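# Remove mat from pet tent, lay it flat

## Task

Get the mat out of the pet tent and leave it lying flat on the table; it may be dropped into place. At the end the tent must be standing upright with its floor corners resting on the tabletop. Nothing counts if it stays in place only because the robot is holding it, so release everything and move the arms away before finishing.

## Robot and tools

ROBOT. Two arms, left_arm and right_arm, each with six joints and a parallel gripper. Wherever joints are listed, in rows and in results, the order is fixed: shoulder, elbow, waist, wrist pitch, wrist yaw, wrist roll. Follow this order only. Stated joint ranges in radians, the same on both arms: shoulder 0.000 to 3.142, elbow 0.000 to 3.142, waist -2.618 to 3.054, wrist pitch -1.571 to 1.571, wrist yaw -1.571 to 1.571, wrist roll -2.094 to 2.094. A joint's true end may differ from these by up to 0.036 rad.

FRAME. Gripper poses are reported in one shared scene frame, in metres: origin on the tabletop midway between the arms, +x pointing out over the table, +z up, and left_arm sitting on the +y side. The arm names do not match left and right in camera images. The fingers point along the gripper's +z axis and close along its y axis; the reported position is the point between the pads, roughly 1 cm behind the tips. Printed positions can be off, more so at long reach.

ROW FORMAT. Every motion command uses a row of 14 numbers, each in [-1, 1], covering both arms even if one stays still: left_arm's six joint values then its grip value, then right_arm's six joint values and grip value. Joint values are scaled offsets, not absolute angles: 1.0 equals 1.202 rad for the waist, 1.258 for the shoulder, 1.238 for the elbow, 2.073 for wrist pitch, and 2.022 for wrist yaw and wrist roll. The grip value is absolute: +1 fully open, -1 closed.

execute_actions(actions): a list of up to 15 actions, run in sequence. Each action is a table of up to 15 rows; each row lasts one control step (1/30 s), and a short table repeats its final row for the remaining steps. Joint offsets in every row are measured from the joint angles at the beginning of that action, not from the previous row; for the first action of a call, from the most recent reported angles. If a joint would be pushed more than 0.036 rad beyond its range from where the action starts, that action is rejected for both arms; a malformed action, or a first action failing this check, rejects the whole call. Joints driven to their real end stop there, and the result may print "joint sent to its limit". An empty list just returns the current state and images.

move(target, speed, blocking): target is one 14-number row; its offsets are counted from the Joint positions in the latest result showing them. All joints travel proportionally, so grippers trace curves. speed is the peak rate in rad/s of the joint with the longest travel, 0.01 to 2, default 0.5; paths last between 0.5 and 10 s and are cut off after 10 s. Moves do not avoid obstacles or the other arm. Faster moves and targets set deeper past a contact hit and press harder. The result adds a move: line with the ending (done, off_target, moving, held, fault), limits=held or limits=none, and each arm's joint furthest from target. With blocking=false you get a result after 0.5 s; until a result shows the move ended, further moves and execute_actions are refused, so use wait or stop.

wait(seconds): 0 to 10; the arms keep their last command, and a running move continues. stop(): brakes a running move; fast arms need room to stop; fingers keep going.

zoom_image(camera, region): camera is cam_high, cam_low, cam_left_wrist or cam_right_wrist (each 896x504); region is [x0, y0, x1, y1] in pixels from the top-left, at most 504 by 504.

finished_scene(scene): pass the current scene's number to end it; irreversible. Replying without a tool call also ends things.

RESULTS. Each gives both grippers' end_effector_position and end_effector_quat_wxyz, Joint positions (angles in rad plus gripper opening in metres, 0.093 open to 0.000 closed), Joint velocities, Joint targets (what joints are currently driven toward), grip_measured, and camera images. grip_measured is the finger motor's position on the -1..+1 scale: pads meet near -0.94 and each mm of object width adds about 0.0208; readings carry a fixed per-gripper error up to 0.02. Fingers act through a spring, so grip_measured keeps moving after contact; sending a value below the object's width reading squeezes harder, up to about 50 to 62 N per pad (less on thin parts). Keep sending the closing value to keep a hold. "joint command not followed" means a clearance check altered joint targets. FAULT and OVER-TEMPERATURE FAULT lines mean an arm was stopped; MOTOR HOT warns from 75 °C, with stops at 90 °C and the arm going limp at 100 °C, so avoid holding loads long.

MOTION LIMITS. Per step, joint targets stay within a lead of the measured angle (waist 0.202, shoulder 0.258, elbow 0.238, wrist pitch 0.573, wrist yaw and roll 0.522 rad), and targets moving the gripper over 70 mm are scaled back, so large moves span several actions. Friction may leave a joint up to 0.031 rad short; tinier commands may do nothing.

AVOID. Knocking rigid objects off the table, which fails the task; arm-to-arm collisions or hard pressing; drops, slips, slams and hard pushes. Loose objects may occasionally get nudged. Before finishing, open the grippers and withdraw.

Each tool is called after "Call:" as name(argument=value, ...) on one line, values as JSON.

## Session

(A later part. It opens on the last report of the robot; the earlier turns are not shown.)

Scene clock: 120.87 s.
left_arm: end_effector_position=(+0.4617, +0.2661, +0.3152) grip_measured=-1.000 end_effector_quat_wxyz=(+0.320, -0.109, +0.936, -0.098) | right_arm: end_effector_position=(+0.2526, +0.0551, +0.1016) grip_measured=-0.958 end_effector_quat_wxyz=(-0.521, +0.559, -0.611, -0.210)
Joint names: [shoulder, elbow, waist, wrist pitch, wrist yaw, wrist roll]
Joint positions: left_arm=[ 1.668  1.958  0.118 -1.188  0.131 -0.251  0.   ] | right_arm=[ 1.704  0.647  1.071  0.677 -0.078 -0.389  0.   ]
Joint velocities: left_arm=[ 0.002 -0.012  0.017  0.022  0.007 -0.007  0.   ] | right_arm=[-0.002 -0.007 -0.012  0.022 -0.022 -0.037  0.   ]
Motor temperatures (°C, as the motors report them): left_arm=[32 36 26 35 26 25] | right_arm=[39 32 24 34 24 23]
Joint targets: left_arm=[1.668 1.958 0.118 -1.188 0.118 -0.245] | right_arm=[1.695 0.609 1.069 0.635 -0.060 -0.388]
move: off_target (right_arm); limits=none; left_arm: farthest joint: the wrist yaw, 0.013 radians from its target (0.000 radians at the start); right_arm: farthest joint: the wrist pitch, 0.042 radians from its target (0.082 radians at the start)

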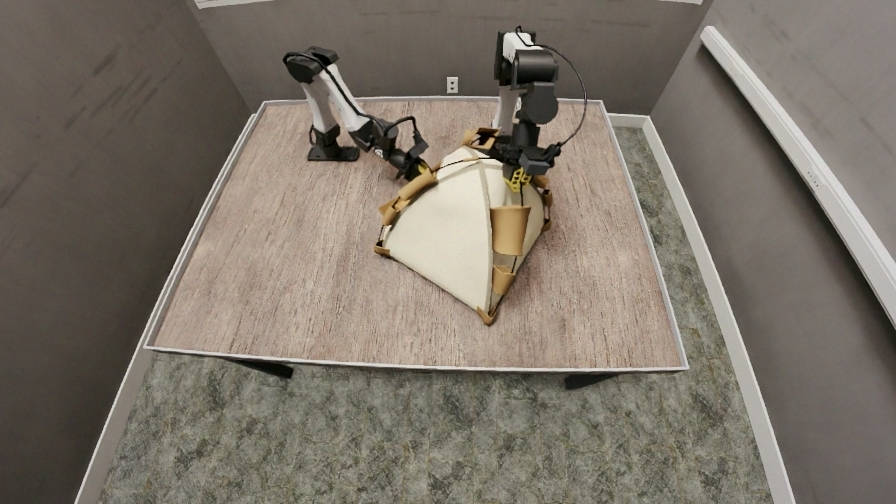

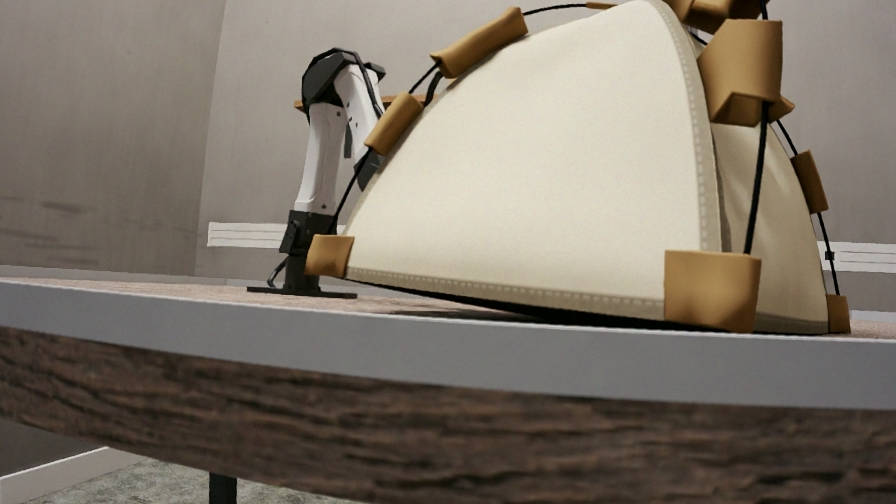

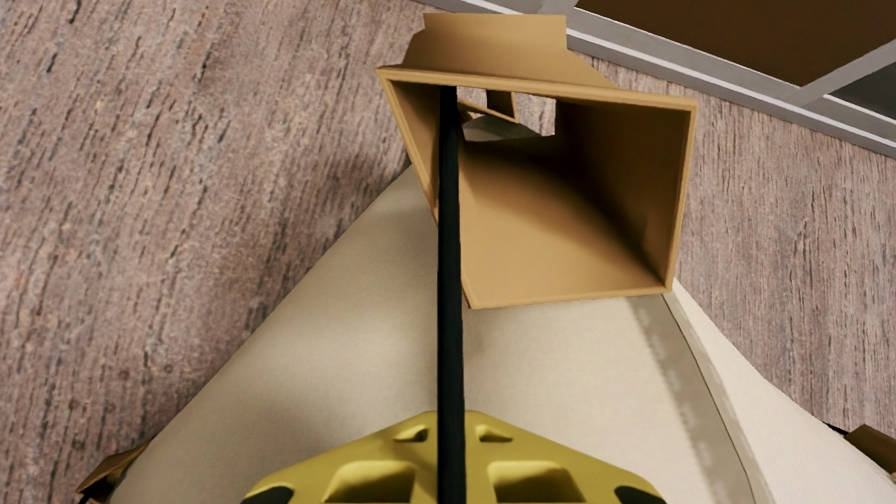

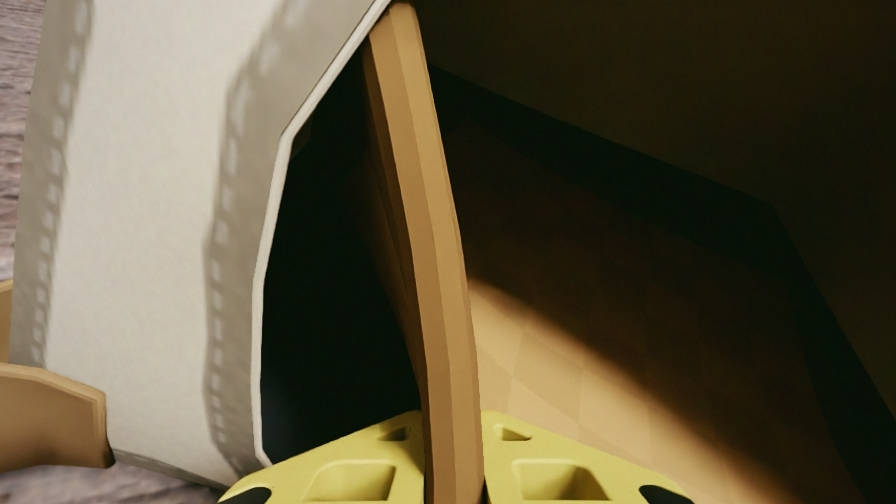

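Call:
move(target=[0,0,0,0,0,0,-1,0.08,-0.1,-0.02,0.05,0,0.15,-1], speed=0.2)

Call:
move(target=[0,0,0,0,0,0,-1,-0.2,-0.28,0,0.02,0,0,-1], speed=0.2)

Scene clock: 125.63 s.
left_arm: end_effector_position=(+0.4610, +0.2640, +0.3150) grip_measured=-1.000 end_effector_quat_wxyz=(+0.318, -0.110, +0.936, -0.105) | right_arm: end_effector_position=(+0.2482, +0.0471, +0.0809) grip_measured=-0.958 end_effector_quat_wxyz=(+0.494, -0.466, +0.675, +0.289)
Joint names: [shoulder, elbow, waist, wrist pitch, wrist yaw, wrist roll]
Joint positions: left_arm=[ 1.668  1.958  0.118 -1.192  0.143 -0.256  0.   ] | right_arm=[ 1.773  0.567  1.064  0.853 -0.095 -0.109  0.   ]
Joint velocities: left_arm=[-0.002  0.012 -0.017 -0.037 -0.007  0.037  0.   ] | right_arm=[-0.012 -0.007  0.017 -0.007 -0.007 -0.022  0.   ]
Motor temperatures (°C, as the motors report them): left_arm=[32 36 26 35 26 25] | right_arm=[38 32 24 33 24 23]
Joint targets: left_arm=[1.668 1.958 0.118 -1.188 0.131 -0.251] | right_arm=[1.805 0.523 1.047 0.781 -0.078 -0.085]
move: off_target (right_arm); limits=none; left_arm: farthest joint: the wrist yaw, 0.012 radians from its target (0.000 radians at the start); right_arm: farthest joint: the wrist pitch, 0.072 radians from its target (0.103 radians at the start)

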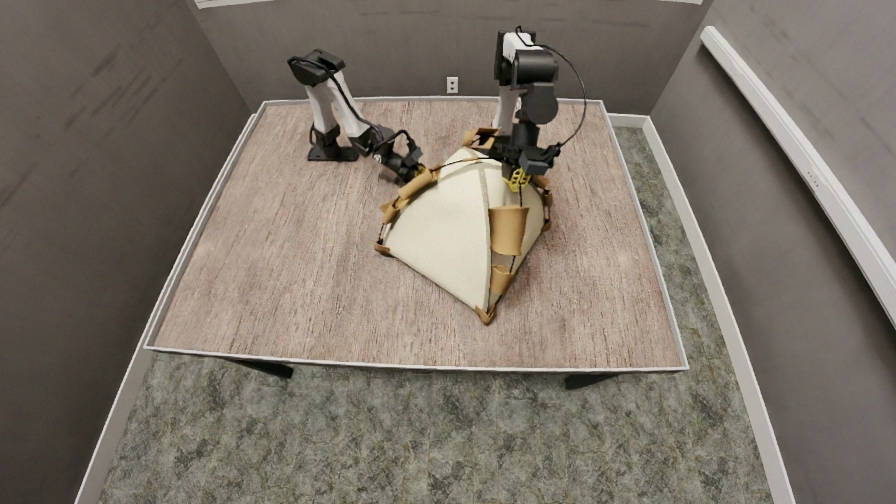

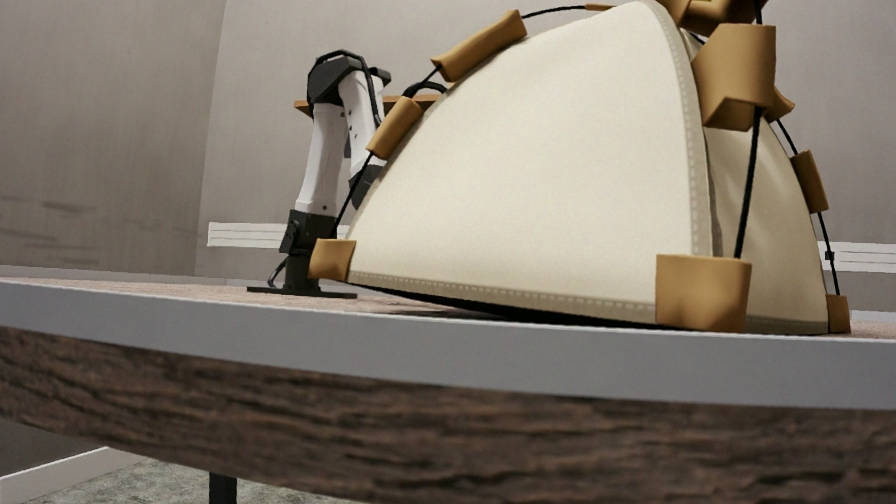

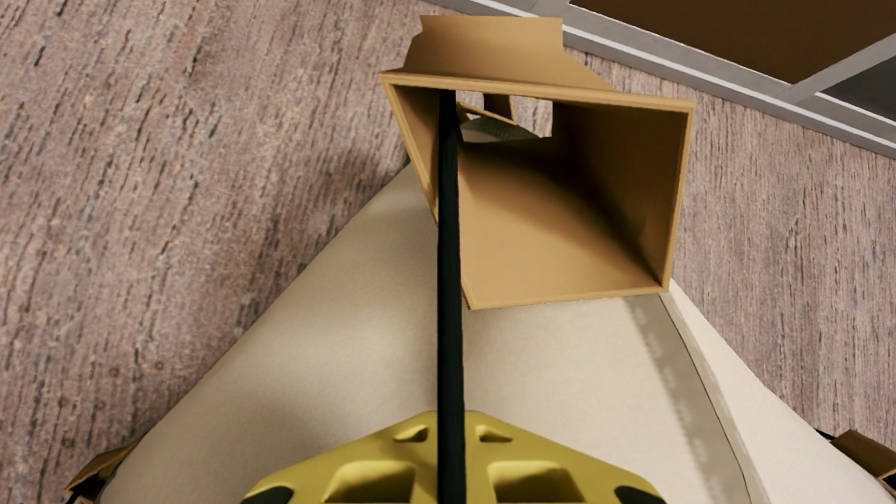

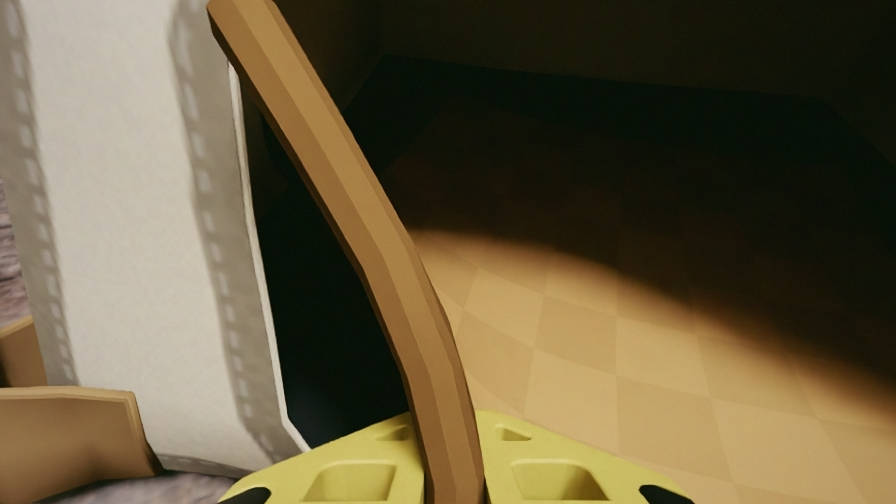

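Scene clock: 127.80 s.
left_arm: end_effector_position=(+0.4568, +0.2575, +0.3126) grip_measured=-1.000 end_effector_quat_wxyz=(+0.306, -0.107, +0.939, -0.117) | right_arm: end_effector_position=(+0.2100, -0.0107, +0.0995) grip_measured=-0.958 end_effector_quat_wxyz=(+0.523, -0.460, +0.648, +0.310)
Joint names: [shoulder, elbow, waist, wrist pitch, wrist yaw, wrist roll]
Joint positions: left_arm=[ 1.668  1.958  0.112 -1.212  0.168 -0.262  0.   ] | right_arm=[ 1.525  0.271  1.064  0.989 -0.114 -0.113  0.   ]
Joint velocities: left_arm=[ 0.007 -0.007 -0.012 -0.007  0.081  0.007  0.   ] | right_arm=[-0.012 -0.002 -0.017  0.037 -0.081 -0.007  0.   ]
Motor temperatures (°C, as the motors report them): left_arm=[32 36 26 36 26 25] | right_arm=[38 32 24 33 24 23]
Joint targets: left_arm=[1.668 1.958 0.118 -1.192 0.143 -0.256] | right_arm=[1.522 0.220 1.064 0.894 -0.095 -0.109]
move: off_target (left_arm, right_arm); limits=none; left_arm: farthest joint: the wrist yaw, 0.025 radians from its target (0.000 radians at the start); right_arm: farthest joint: the wrist pitch, 0.094 radians from its target (0.041 radians at the start)

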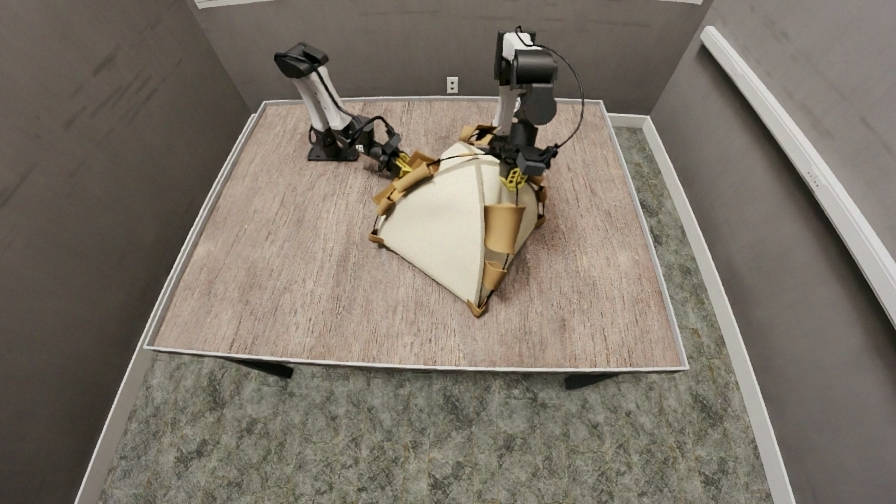

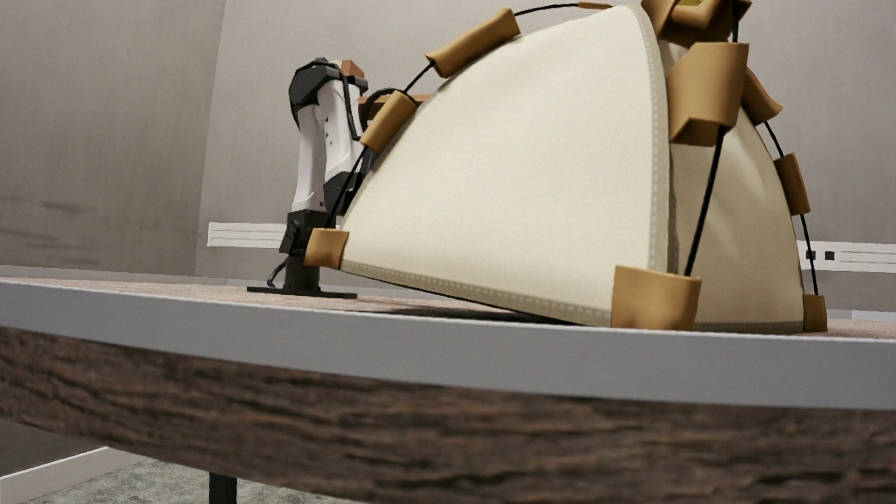

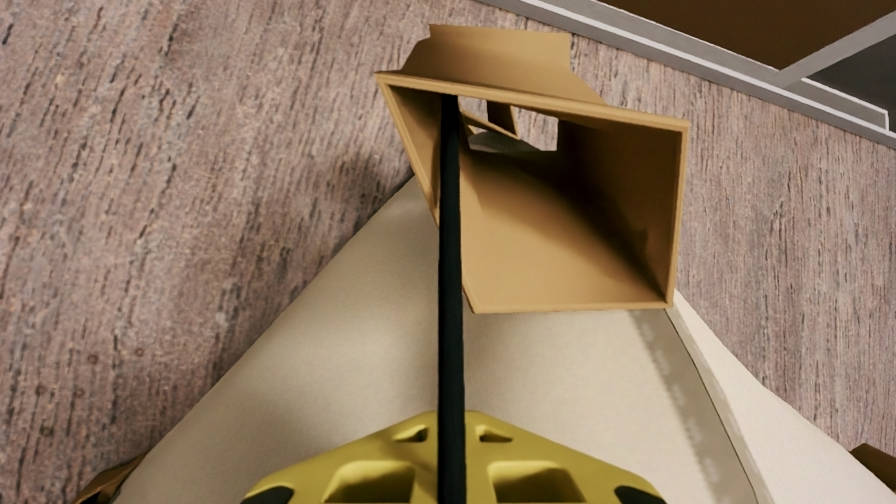

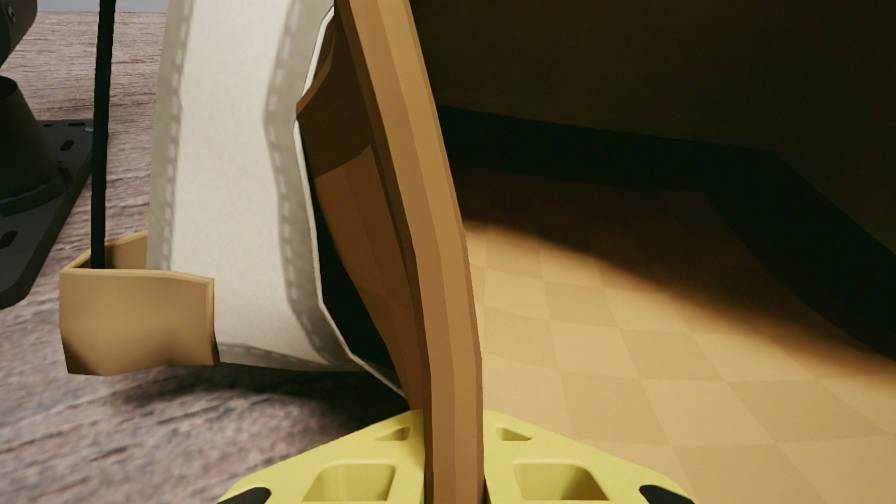

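Corner is out. Continue, rolling partly back.

Call:
move(target=[0,0,0,0.02,-0.03,0,-1,-0.3,-0.05,0.05,-0.35,0.05,-0.3,-1], speed=0.3)

Call:
move(target=[0,0,0.06,0,0,0,-1,-0.45,0.08,0,-0.42,0,0,-1], speed=0.3)

Scene clock: 132.77 s.
left_arm: end_effector_position=(+0.4554, +0.2543, +0.3115) grip_measured=-1.000 end_effector_quat_wxyz=(+0.302, -0.108, +0.940, -0.117) | right_arm: end_effector_position=(+0.1796, -0.0399, +0.1025) grip_measured=-0.958 end_effector_quat_wxyz=(-0.523, +0.673, -0.507, -0.127)
Joint names: [shoulder, elbow, waist, wrist pitch, wrist yaw, wrist roll]
Joint positions: left_arm=[ 1.668  1.958  0.102 -1.218  0.163 -0.271  0.   ] | right_arm=[ 1.15   0.273  1.122  0.442 -0.065 -0.716  0.   ]
Joint velocities: left_arm=[ 0.002  0.007 -0.022  0.022  0.007 -0.022  0.   ] | right_arm=[-0.002  0.017 -0.007  0.037  0.007 -0.081  0.   ]
Motor temperatures (°C, as the motors report them): left_arm=[33 36 26 36 26 25] | right_arm=[37 31 24 32 24 23]
Joint targets: left_arm=[1.668 1.958 0.112 -1.170 0.108 -0.263] | right_arm=[1.148 0.209 1.124 0.263 -0.013 -0.720]
move: off_target (left_arm, right_arm); limits=none; left_arm: farthest joint: the wrist yaw, 0.056 radians from its target (0.061 radians at the start); right_arm: farthest joint: the wrist pitch, 0.179 radians from its target (0.725 radians at the start)

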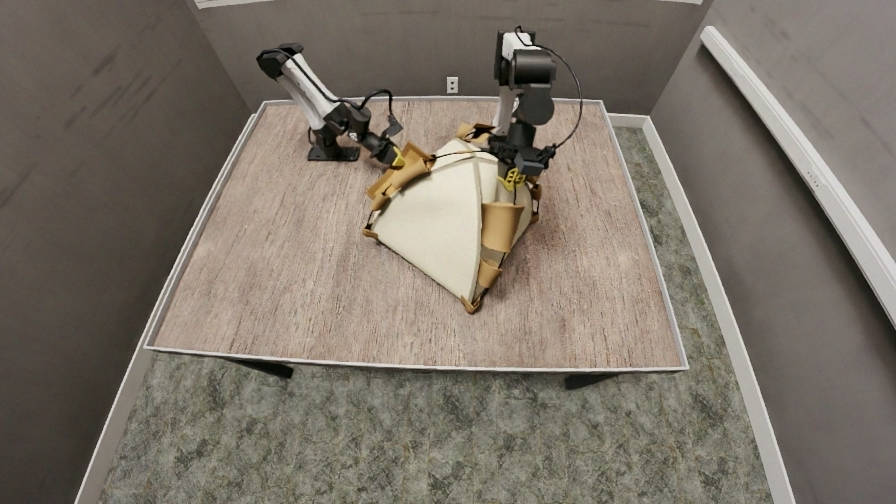

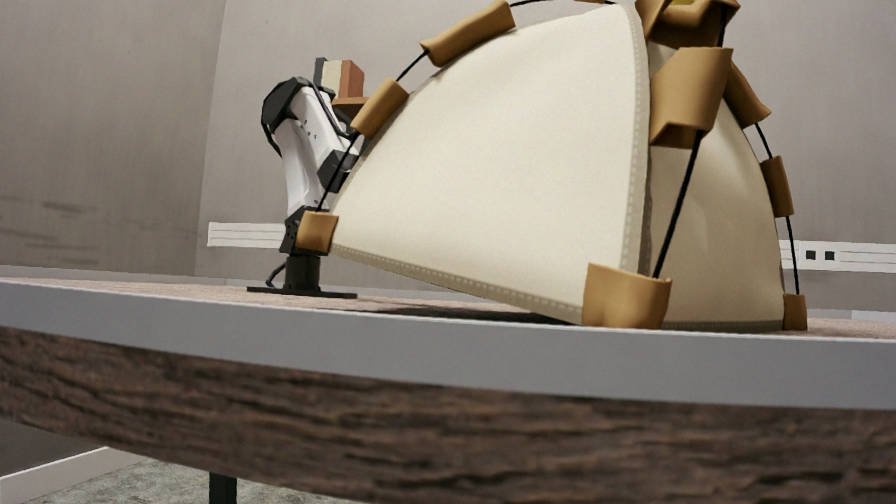

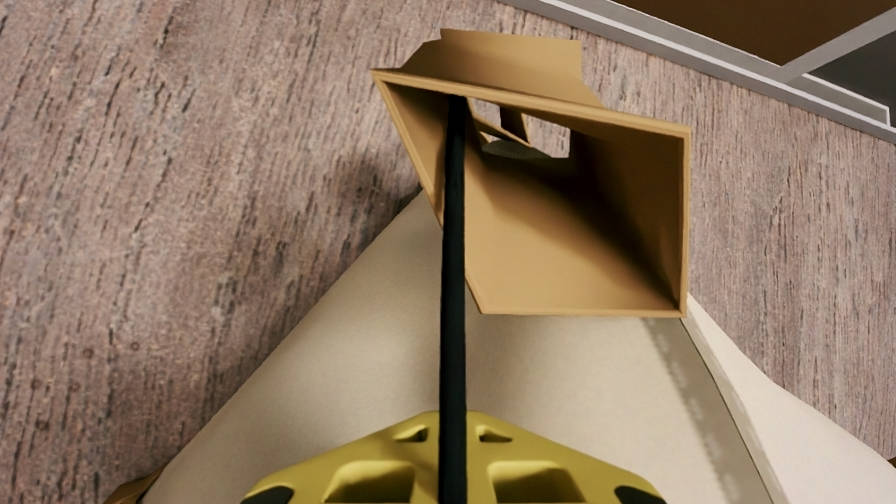

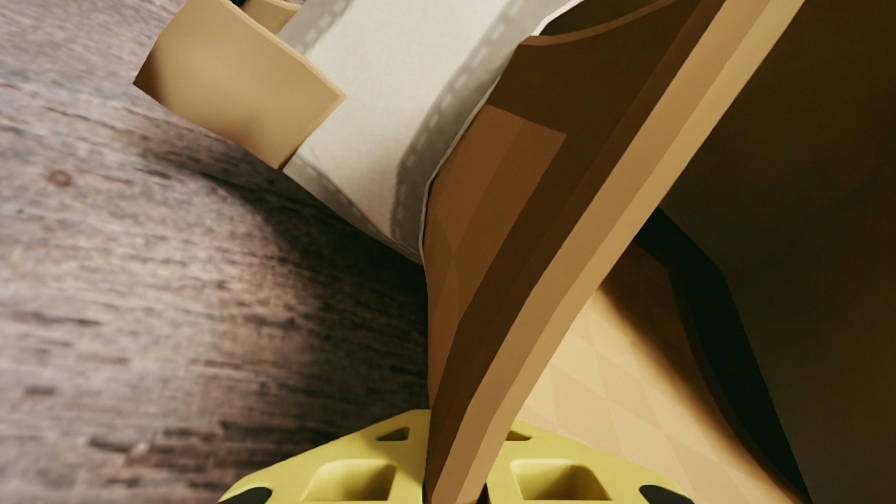

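Scene clock: 136.13 s.
left_arm: end_effector_position=(+0.4448, +0.2553, +0.3062) grip_measured=-1.000 end_effector_quat_wxyz=(+0.273, -0.120, +0.943, -0.146) | right_arm: end_effector_position=(+0.1484, -0.0942, +0.1646) grip_measured=-0.958 end_effector_quat_wxyz=(-0.517, +0.678, -0.506, -0.133)
Joint names: [shoulder, elbow, waist, wrist pitch, wrist yaw, wrist roll]
Joint positions: left_arm=[ 1.668  1.958  0.136 -1.271  0.236 -0.28   0.   ] | right_arm=[ 0.597  0.385  1.122 -0.235 -0.081 -0.716  0.   ]
Joint velocities: left_arm=[ 0.012 -0.017 -0.002 -0.037 -0.066 -0.007  0.   ] | right_arm=[ 0.002 -0.007 -0.002  0.007 -0.007  0.007  0.   ]
Motor temperatures (°C, as the motors report them): left_arm=[33 36 26 36 26 25] | right_arm=[37 31 24 32 24 23]
Joint targets: left_arm=[1.668 1.958 0.175 -1.218 0.163 -0.271] | right_arm=[0.584 0.372 1.122 -0.428 -0.065 -0.716]
move: off_target (left_arm, right_arm); limits=none; left_arm: farthest joint: the wrist yaw, 0.073 radians from its target (0.000 radians at the start); right_arm: farthest joint: the wrist pitch, 0.194 radians from its target (0.871 radians at the start)

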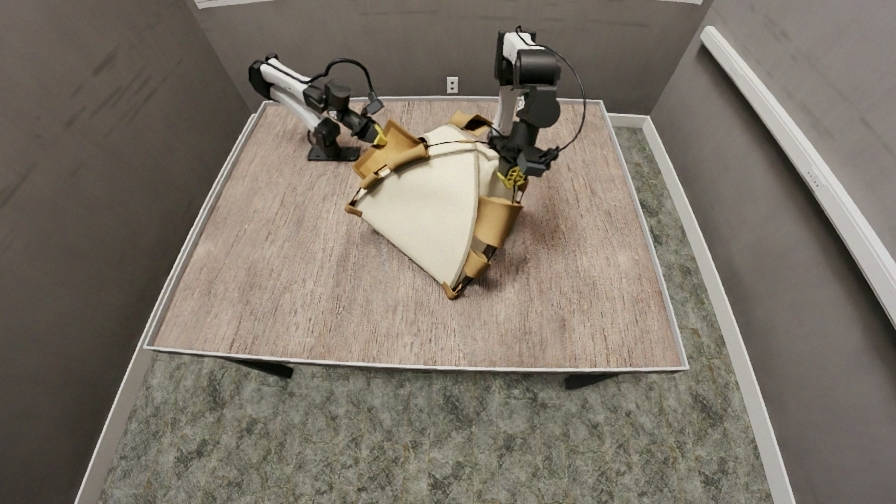

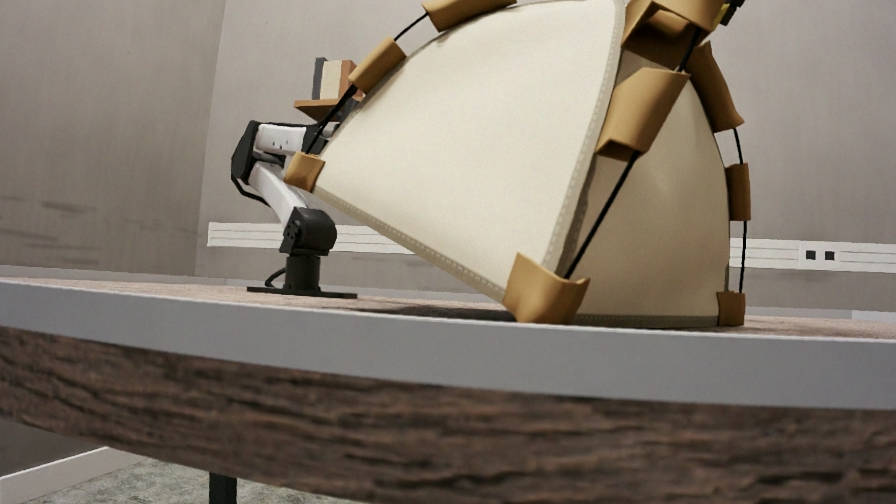

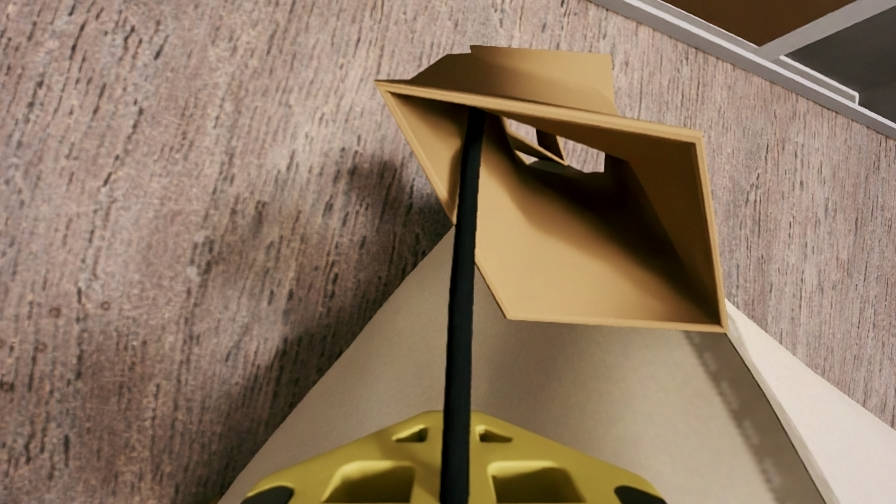

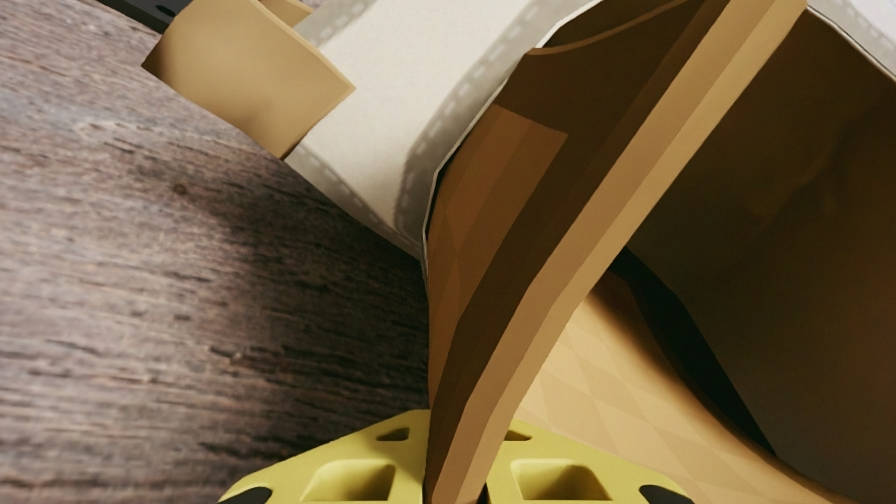

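Call:
move(target=[0.03,0,0,0.04,-0.07,0,-1,0.2,-0.15,0.02,0.11,0,0.1,-1], speed=0.25)

Call:
move(target=[0,0,0,0,0,0,0.2,0,0,0,0,0,0,-1])

Scene clock: 141.17 s.
left_arm: end_effector_position=(+0.4480, +0.2586, +0.3069) grip_measured=-1.000 end_effector_quat_wxyz=(+0.284, -0.122, +0.943, -0.121) | right_arm: end_effector_position=(+0.1558, -0.0664, +0.1303) grip_measured=-0.958 end_effector_quat_wxyz=(-0.513, +0.628, -0.553, -0.191)
Joint names: [shoulder, elbow, waist, wrist pitch, wrist yaw, wrist roll]
Joint positions: left_arm=[ 1.667  1.958  0.119 -1.256  0.176 -0.285  0.   ] | right_arm=[ 0.817  0.26   1.138  0.143 -0.09  -0.532  0.   ]
Joint velocities: left_arm=[-0.002  0.002  0.002 -0.037 -0.051 -0.022  0.   ] | right_arm=[-0.007 -0.027 -0.022  0.051 -0.051 -0.007  0.   ]
Motor temperatures (°C, as the motors report them): left_arm=[33 36 26 37 27 25] | right_arm=[36 32 24 31 24 23]
Joint targets: left_arm=[1.706 1.958 0.135 -1.188 0.094 -0.280] | right_arm=[0.849 0.200 1.146 -0.007 -0.081 -0.514]
move: off_target (left_arm, right_arm); limits=none; left_arm: farthest joint: the wrist yaw, 0.082 radians from its target (0.141 radians at the start); right_arm: farthest joint: the wrist pitch, 0.150 radians from its target (0.228 radians at the start)

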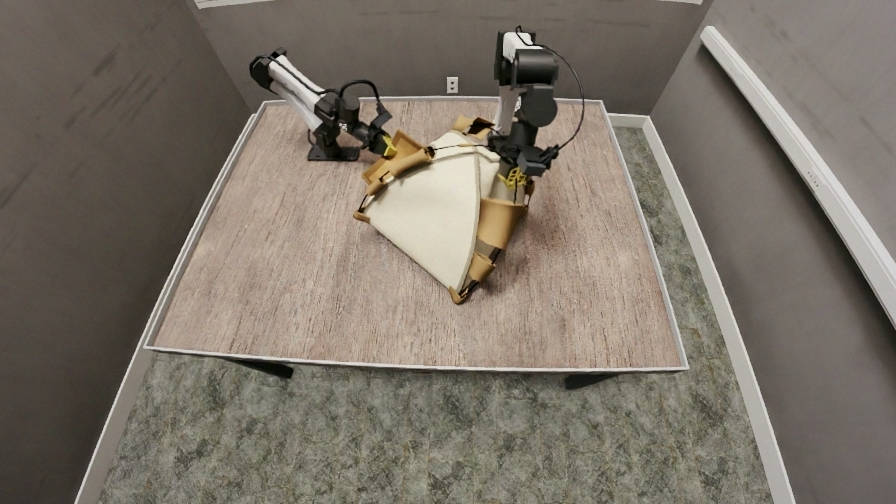

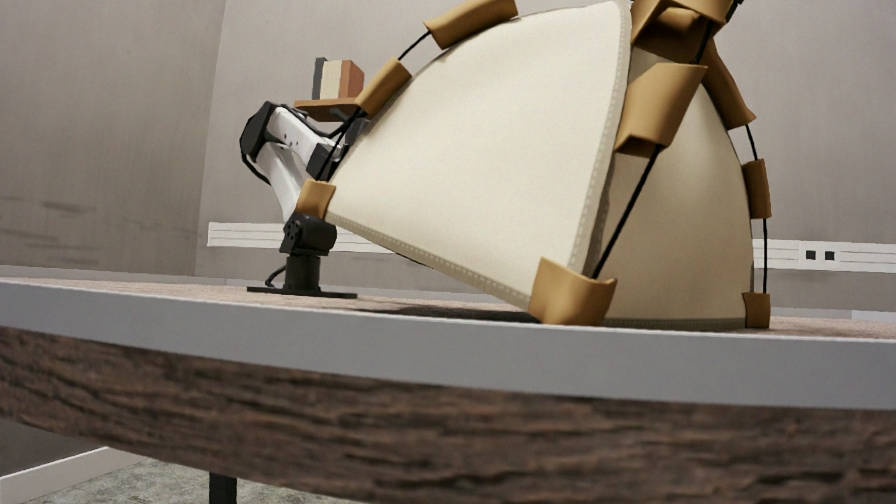

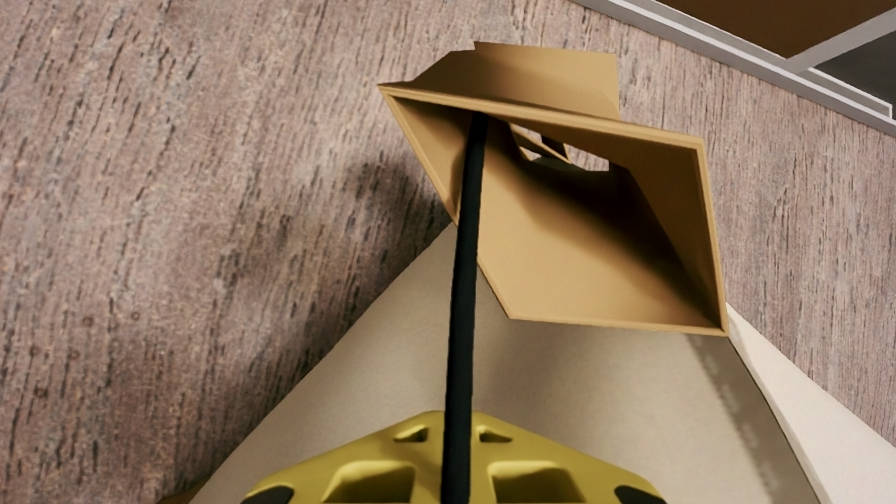

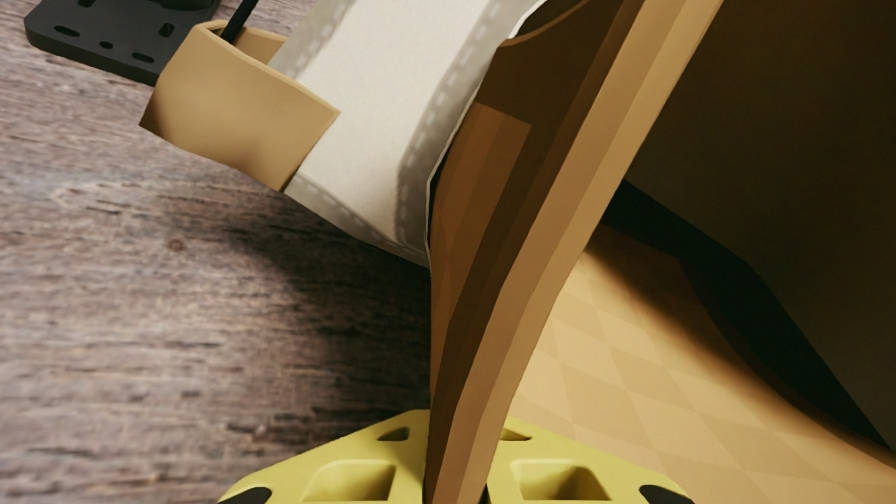

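Scene clock: 141.67 s.
left_arm: end_effector_position=(+0.4467, +0.2531, +0.3069) grip_measured=+0.197 end_effector_quat_wxyz=(+0.280, -0.117, +0.944, -0.132) | right_arm: end_effector_position=(+0.1578, -0.0622, +0.1419) grip_measured=-0.958 end_effector_quat_wxyz=(-0.532, +0.620, -0.543, -0.196)
Joint names: [shoulder, elbow, waist, wrist pitch, wrist yaw, wrist roll]
Joint positions: left_arm=[ 1.667  1.958  0.114 -1.26   0.197 -0.285  0.055] | right_arm=[ 0.817  0.265  1.138  0.185 -0.09  -0.533  0.   ]
Joint velocities: left_arm=[-0.012  0.002  0.012  0.022 -0.022  0.007  0.   ] | right_arm=[ 0.002 -0.002 -0.007 -0.007  0.051 -0.051  0.   ]
Motor temperatures (°C, as the motors report them): left_arm=[33 36 26 37 27 25] | right_arm=[36 32 24 31 24 23]
Joint targets: left_arm=[1.667 1.958 0.119 -1.256 0.176 -0.285] | right_arm=[0.817 0.260 1.138 0.143 -0.090 -0.532]
move: off_target (left_arm, right_arm); limits=none; left_arm: farthest joint: the wrist yaw, 0.021 radians from its target (0.000 radians at the start); right_arm: farthest joint: the wrist pitch, 0.042 radians from its target (0.000 radians at the start)

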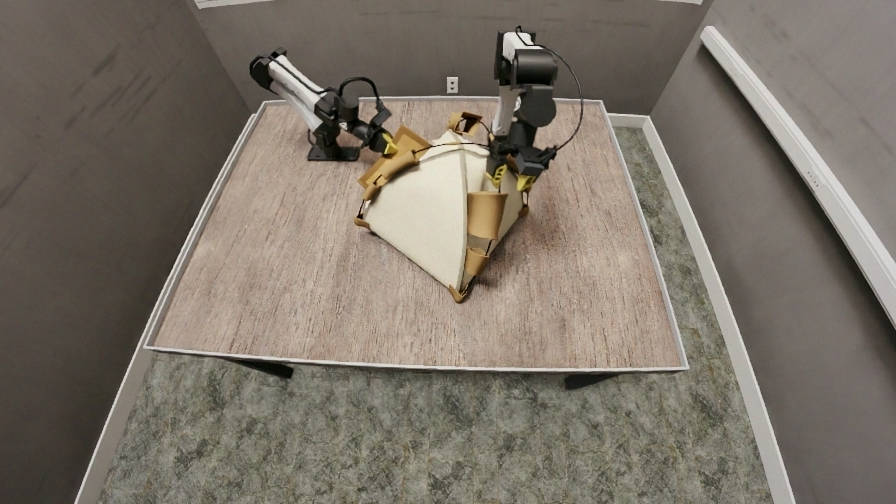

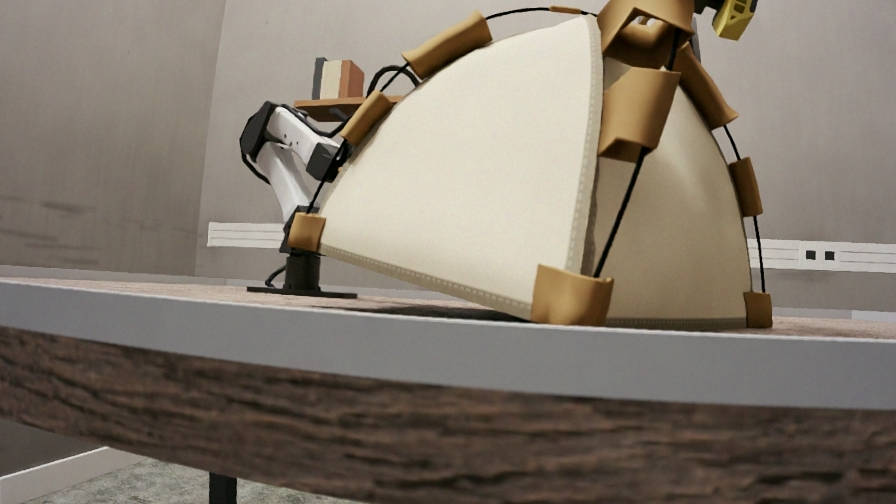

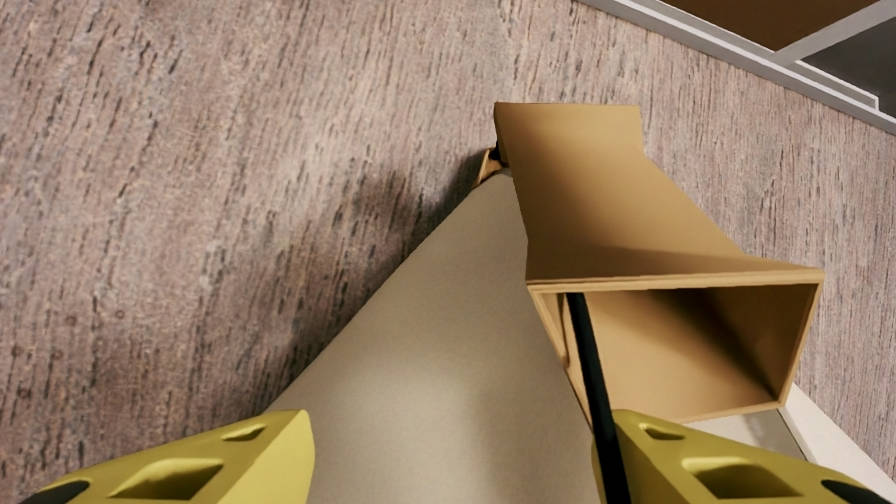

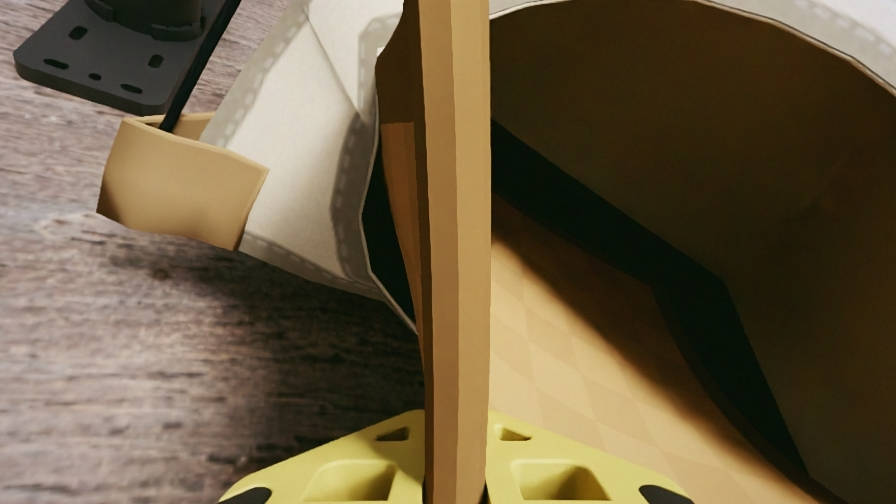

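Call:
move(target=[-0.3,0,-0.1,0,-0.09,0,0.2,0.5,0.13,-0.04,0.14,0,0,-1], speed=0.3)

Scene clock: 147.07 s.
left_arm: end_effector_position=(+0.3516, +0.2466, +0.4288) grip_measured=+0.197 end_effector_quat_wxyz=(+0.457, -0.082, +0.880, -0.096) | right_arm: end_effector_position=(+0.1996, -0.0021, +0.0890) grip_measured=-0.958 end_effector_quat_wxyz=(-0.486, +0.634, -0.574, -0.181)
Joint names: [shoulder, elbow, waist, wrist pitch, wrist yaw, wrist roll]
Joint positions: left_arm=[ 1.297  1.958  0.004 -1.26   0.023 -0.285  0.055] | right_arm=[ 1.419  0.42   1.104  0.516 -0.104 -0.533  0.   ]
Joint velocities: left_arm=[ 0.002 -0.012 -0.002  0.081  0.007 -0.037  0.   ] | right_arm=[-0.017  0.012  0.002 -0.11   0.022  0.066  0.   ]
Motor temperatures (°C, as the motors report them): left_arm=[33 36 26 37 27 25] | right_arm=[35 32 24 32 24 23]
Joint targets: left_arm=[1.290 1.958 -0.006 -1.260 0.015 -0.285] | right_arm=[1.446 0.426 1.090 0.475 -0.090 -0.533]
move: off_target (right_arm); limits=none; left_arm: farthest joint: the waist, 0.010 radians from its target (0.120 radians at the start); right_arm: farthest joint: the wrist pitch, 0.041 radians from its target (0.291 radians at the start)

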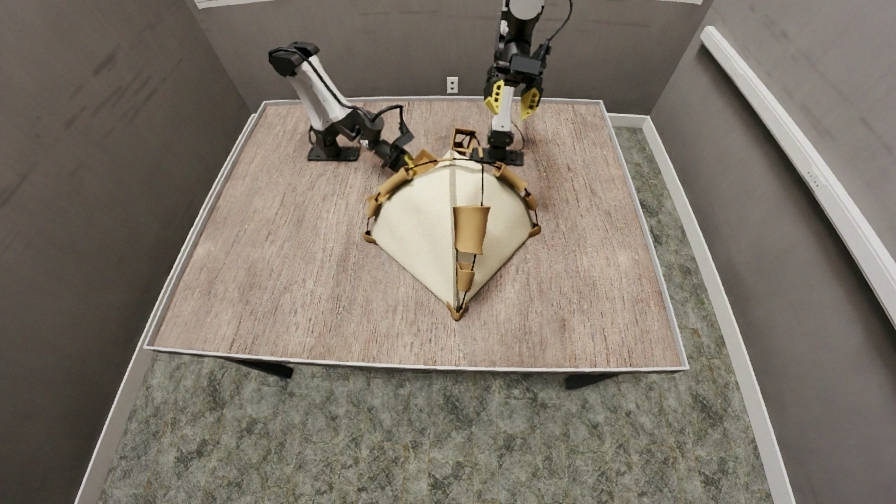

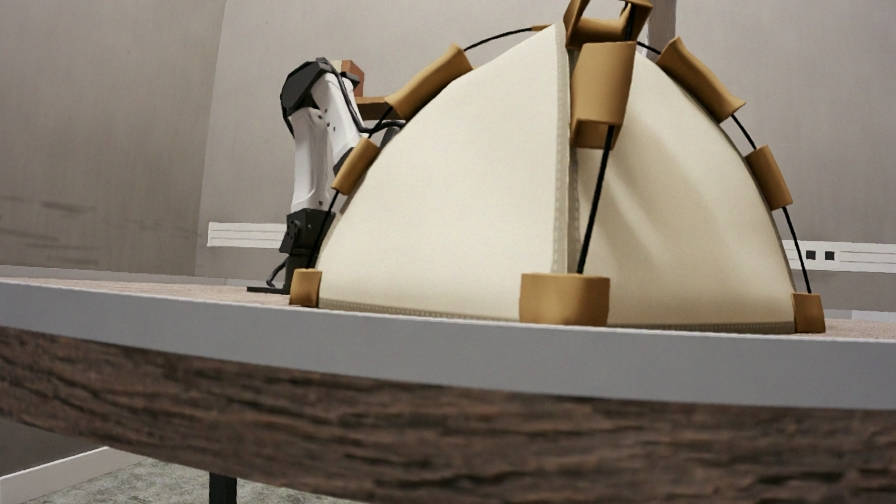

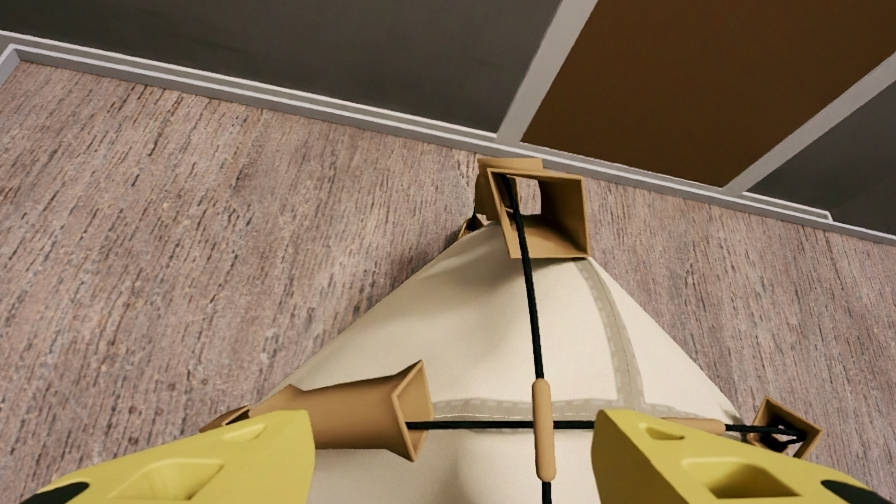

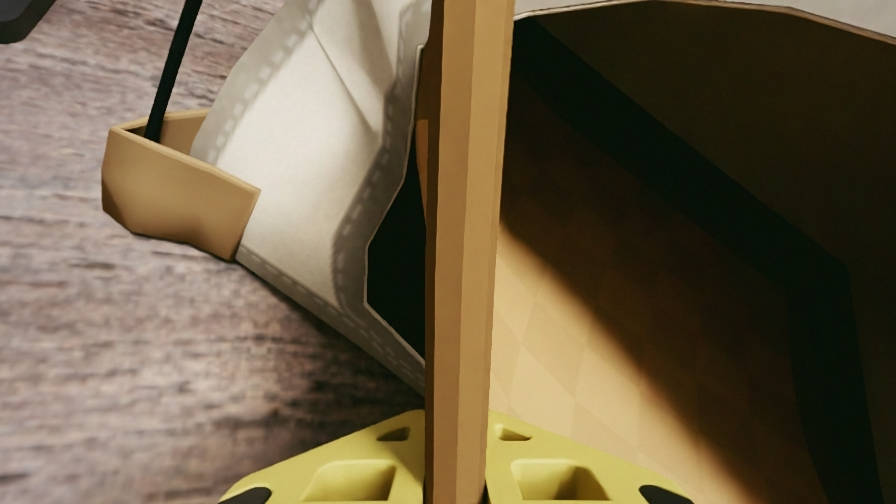

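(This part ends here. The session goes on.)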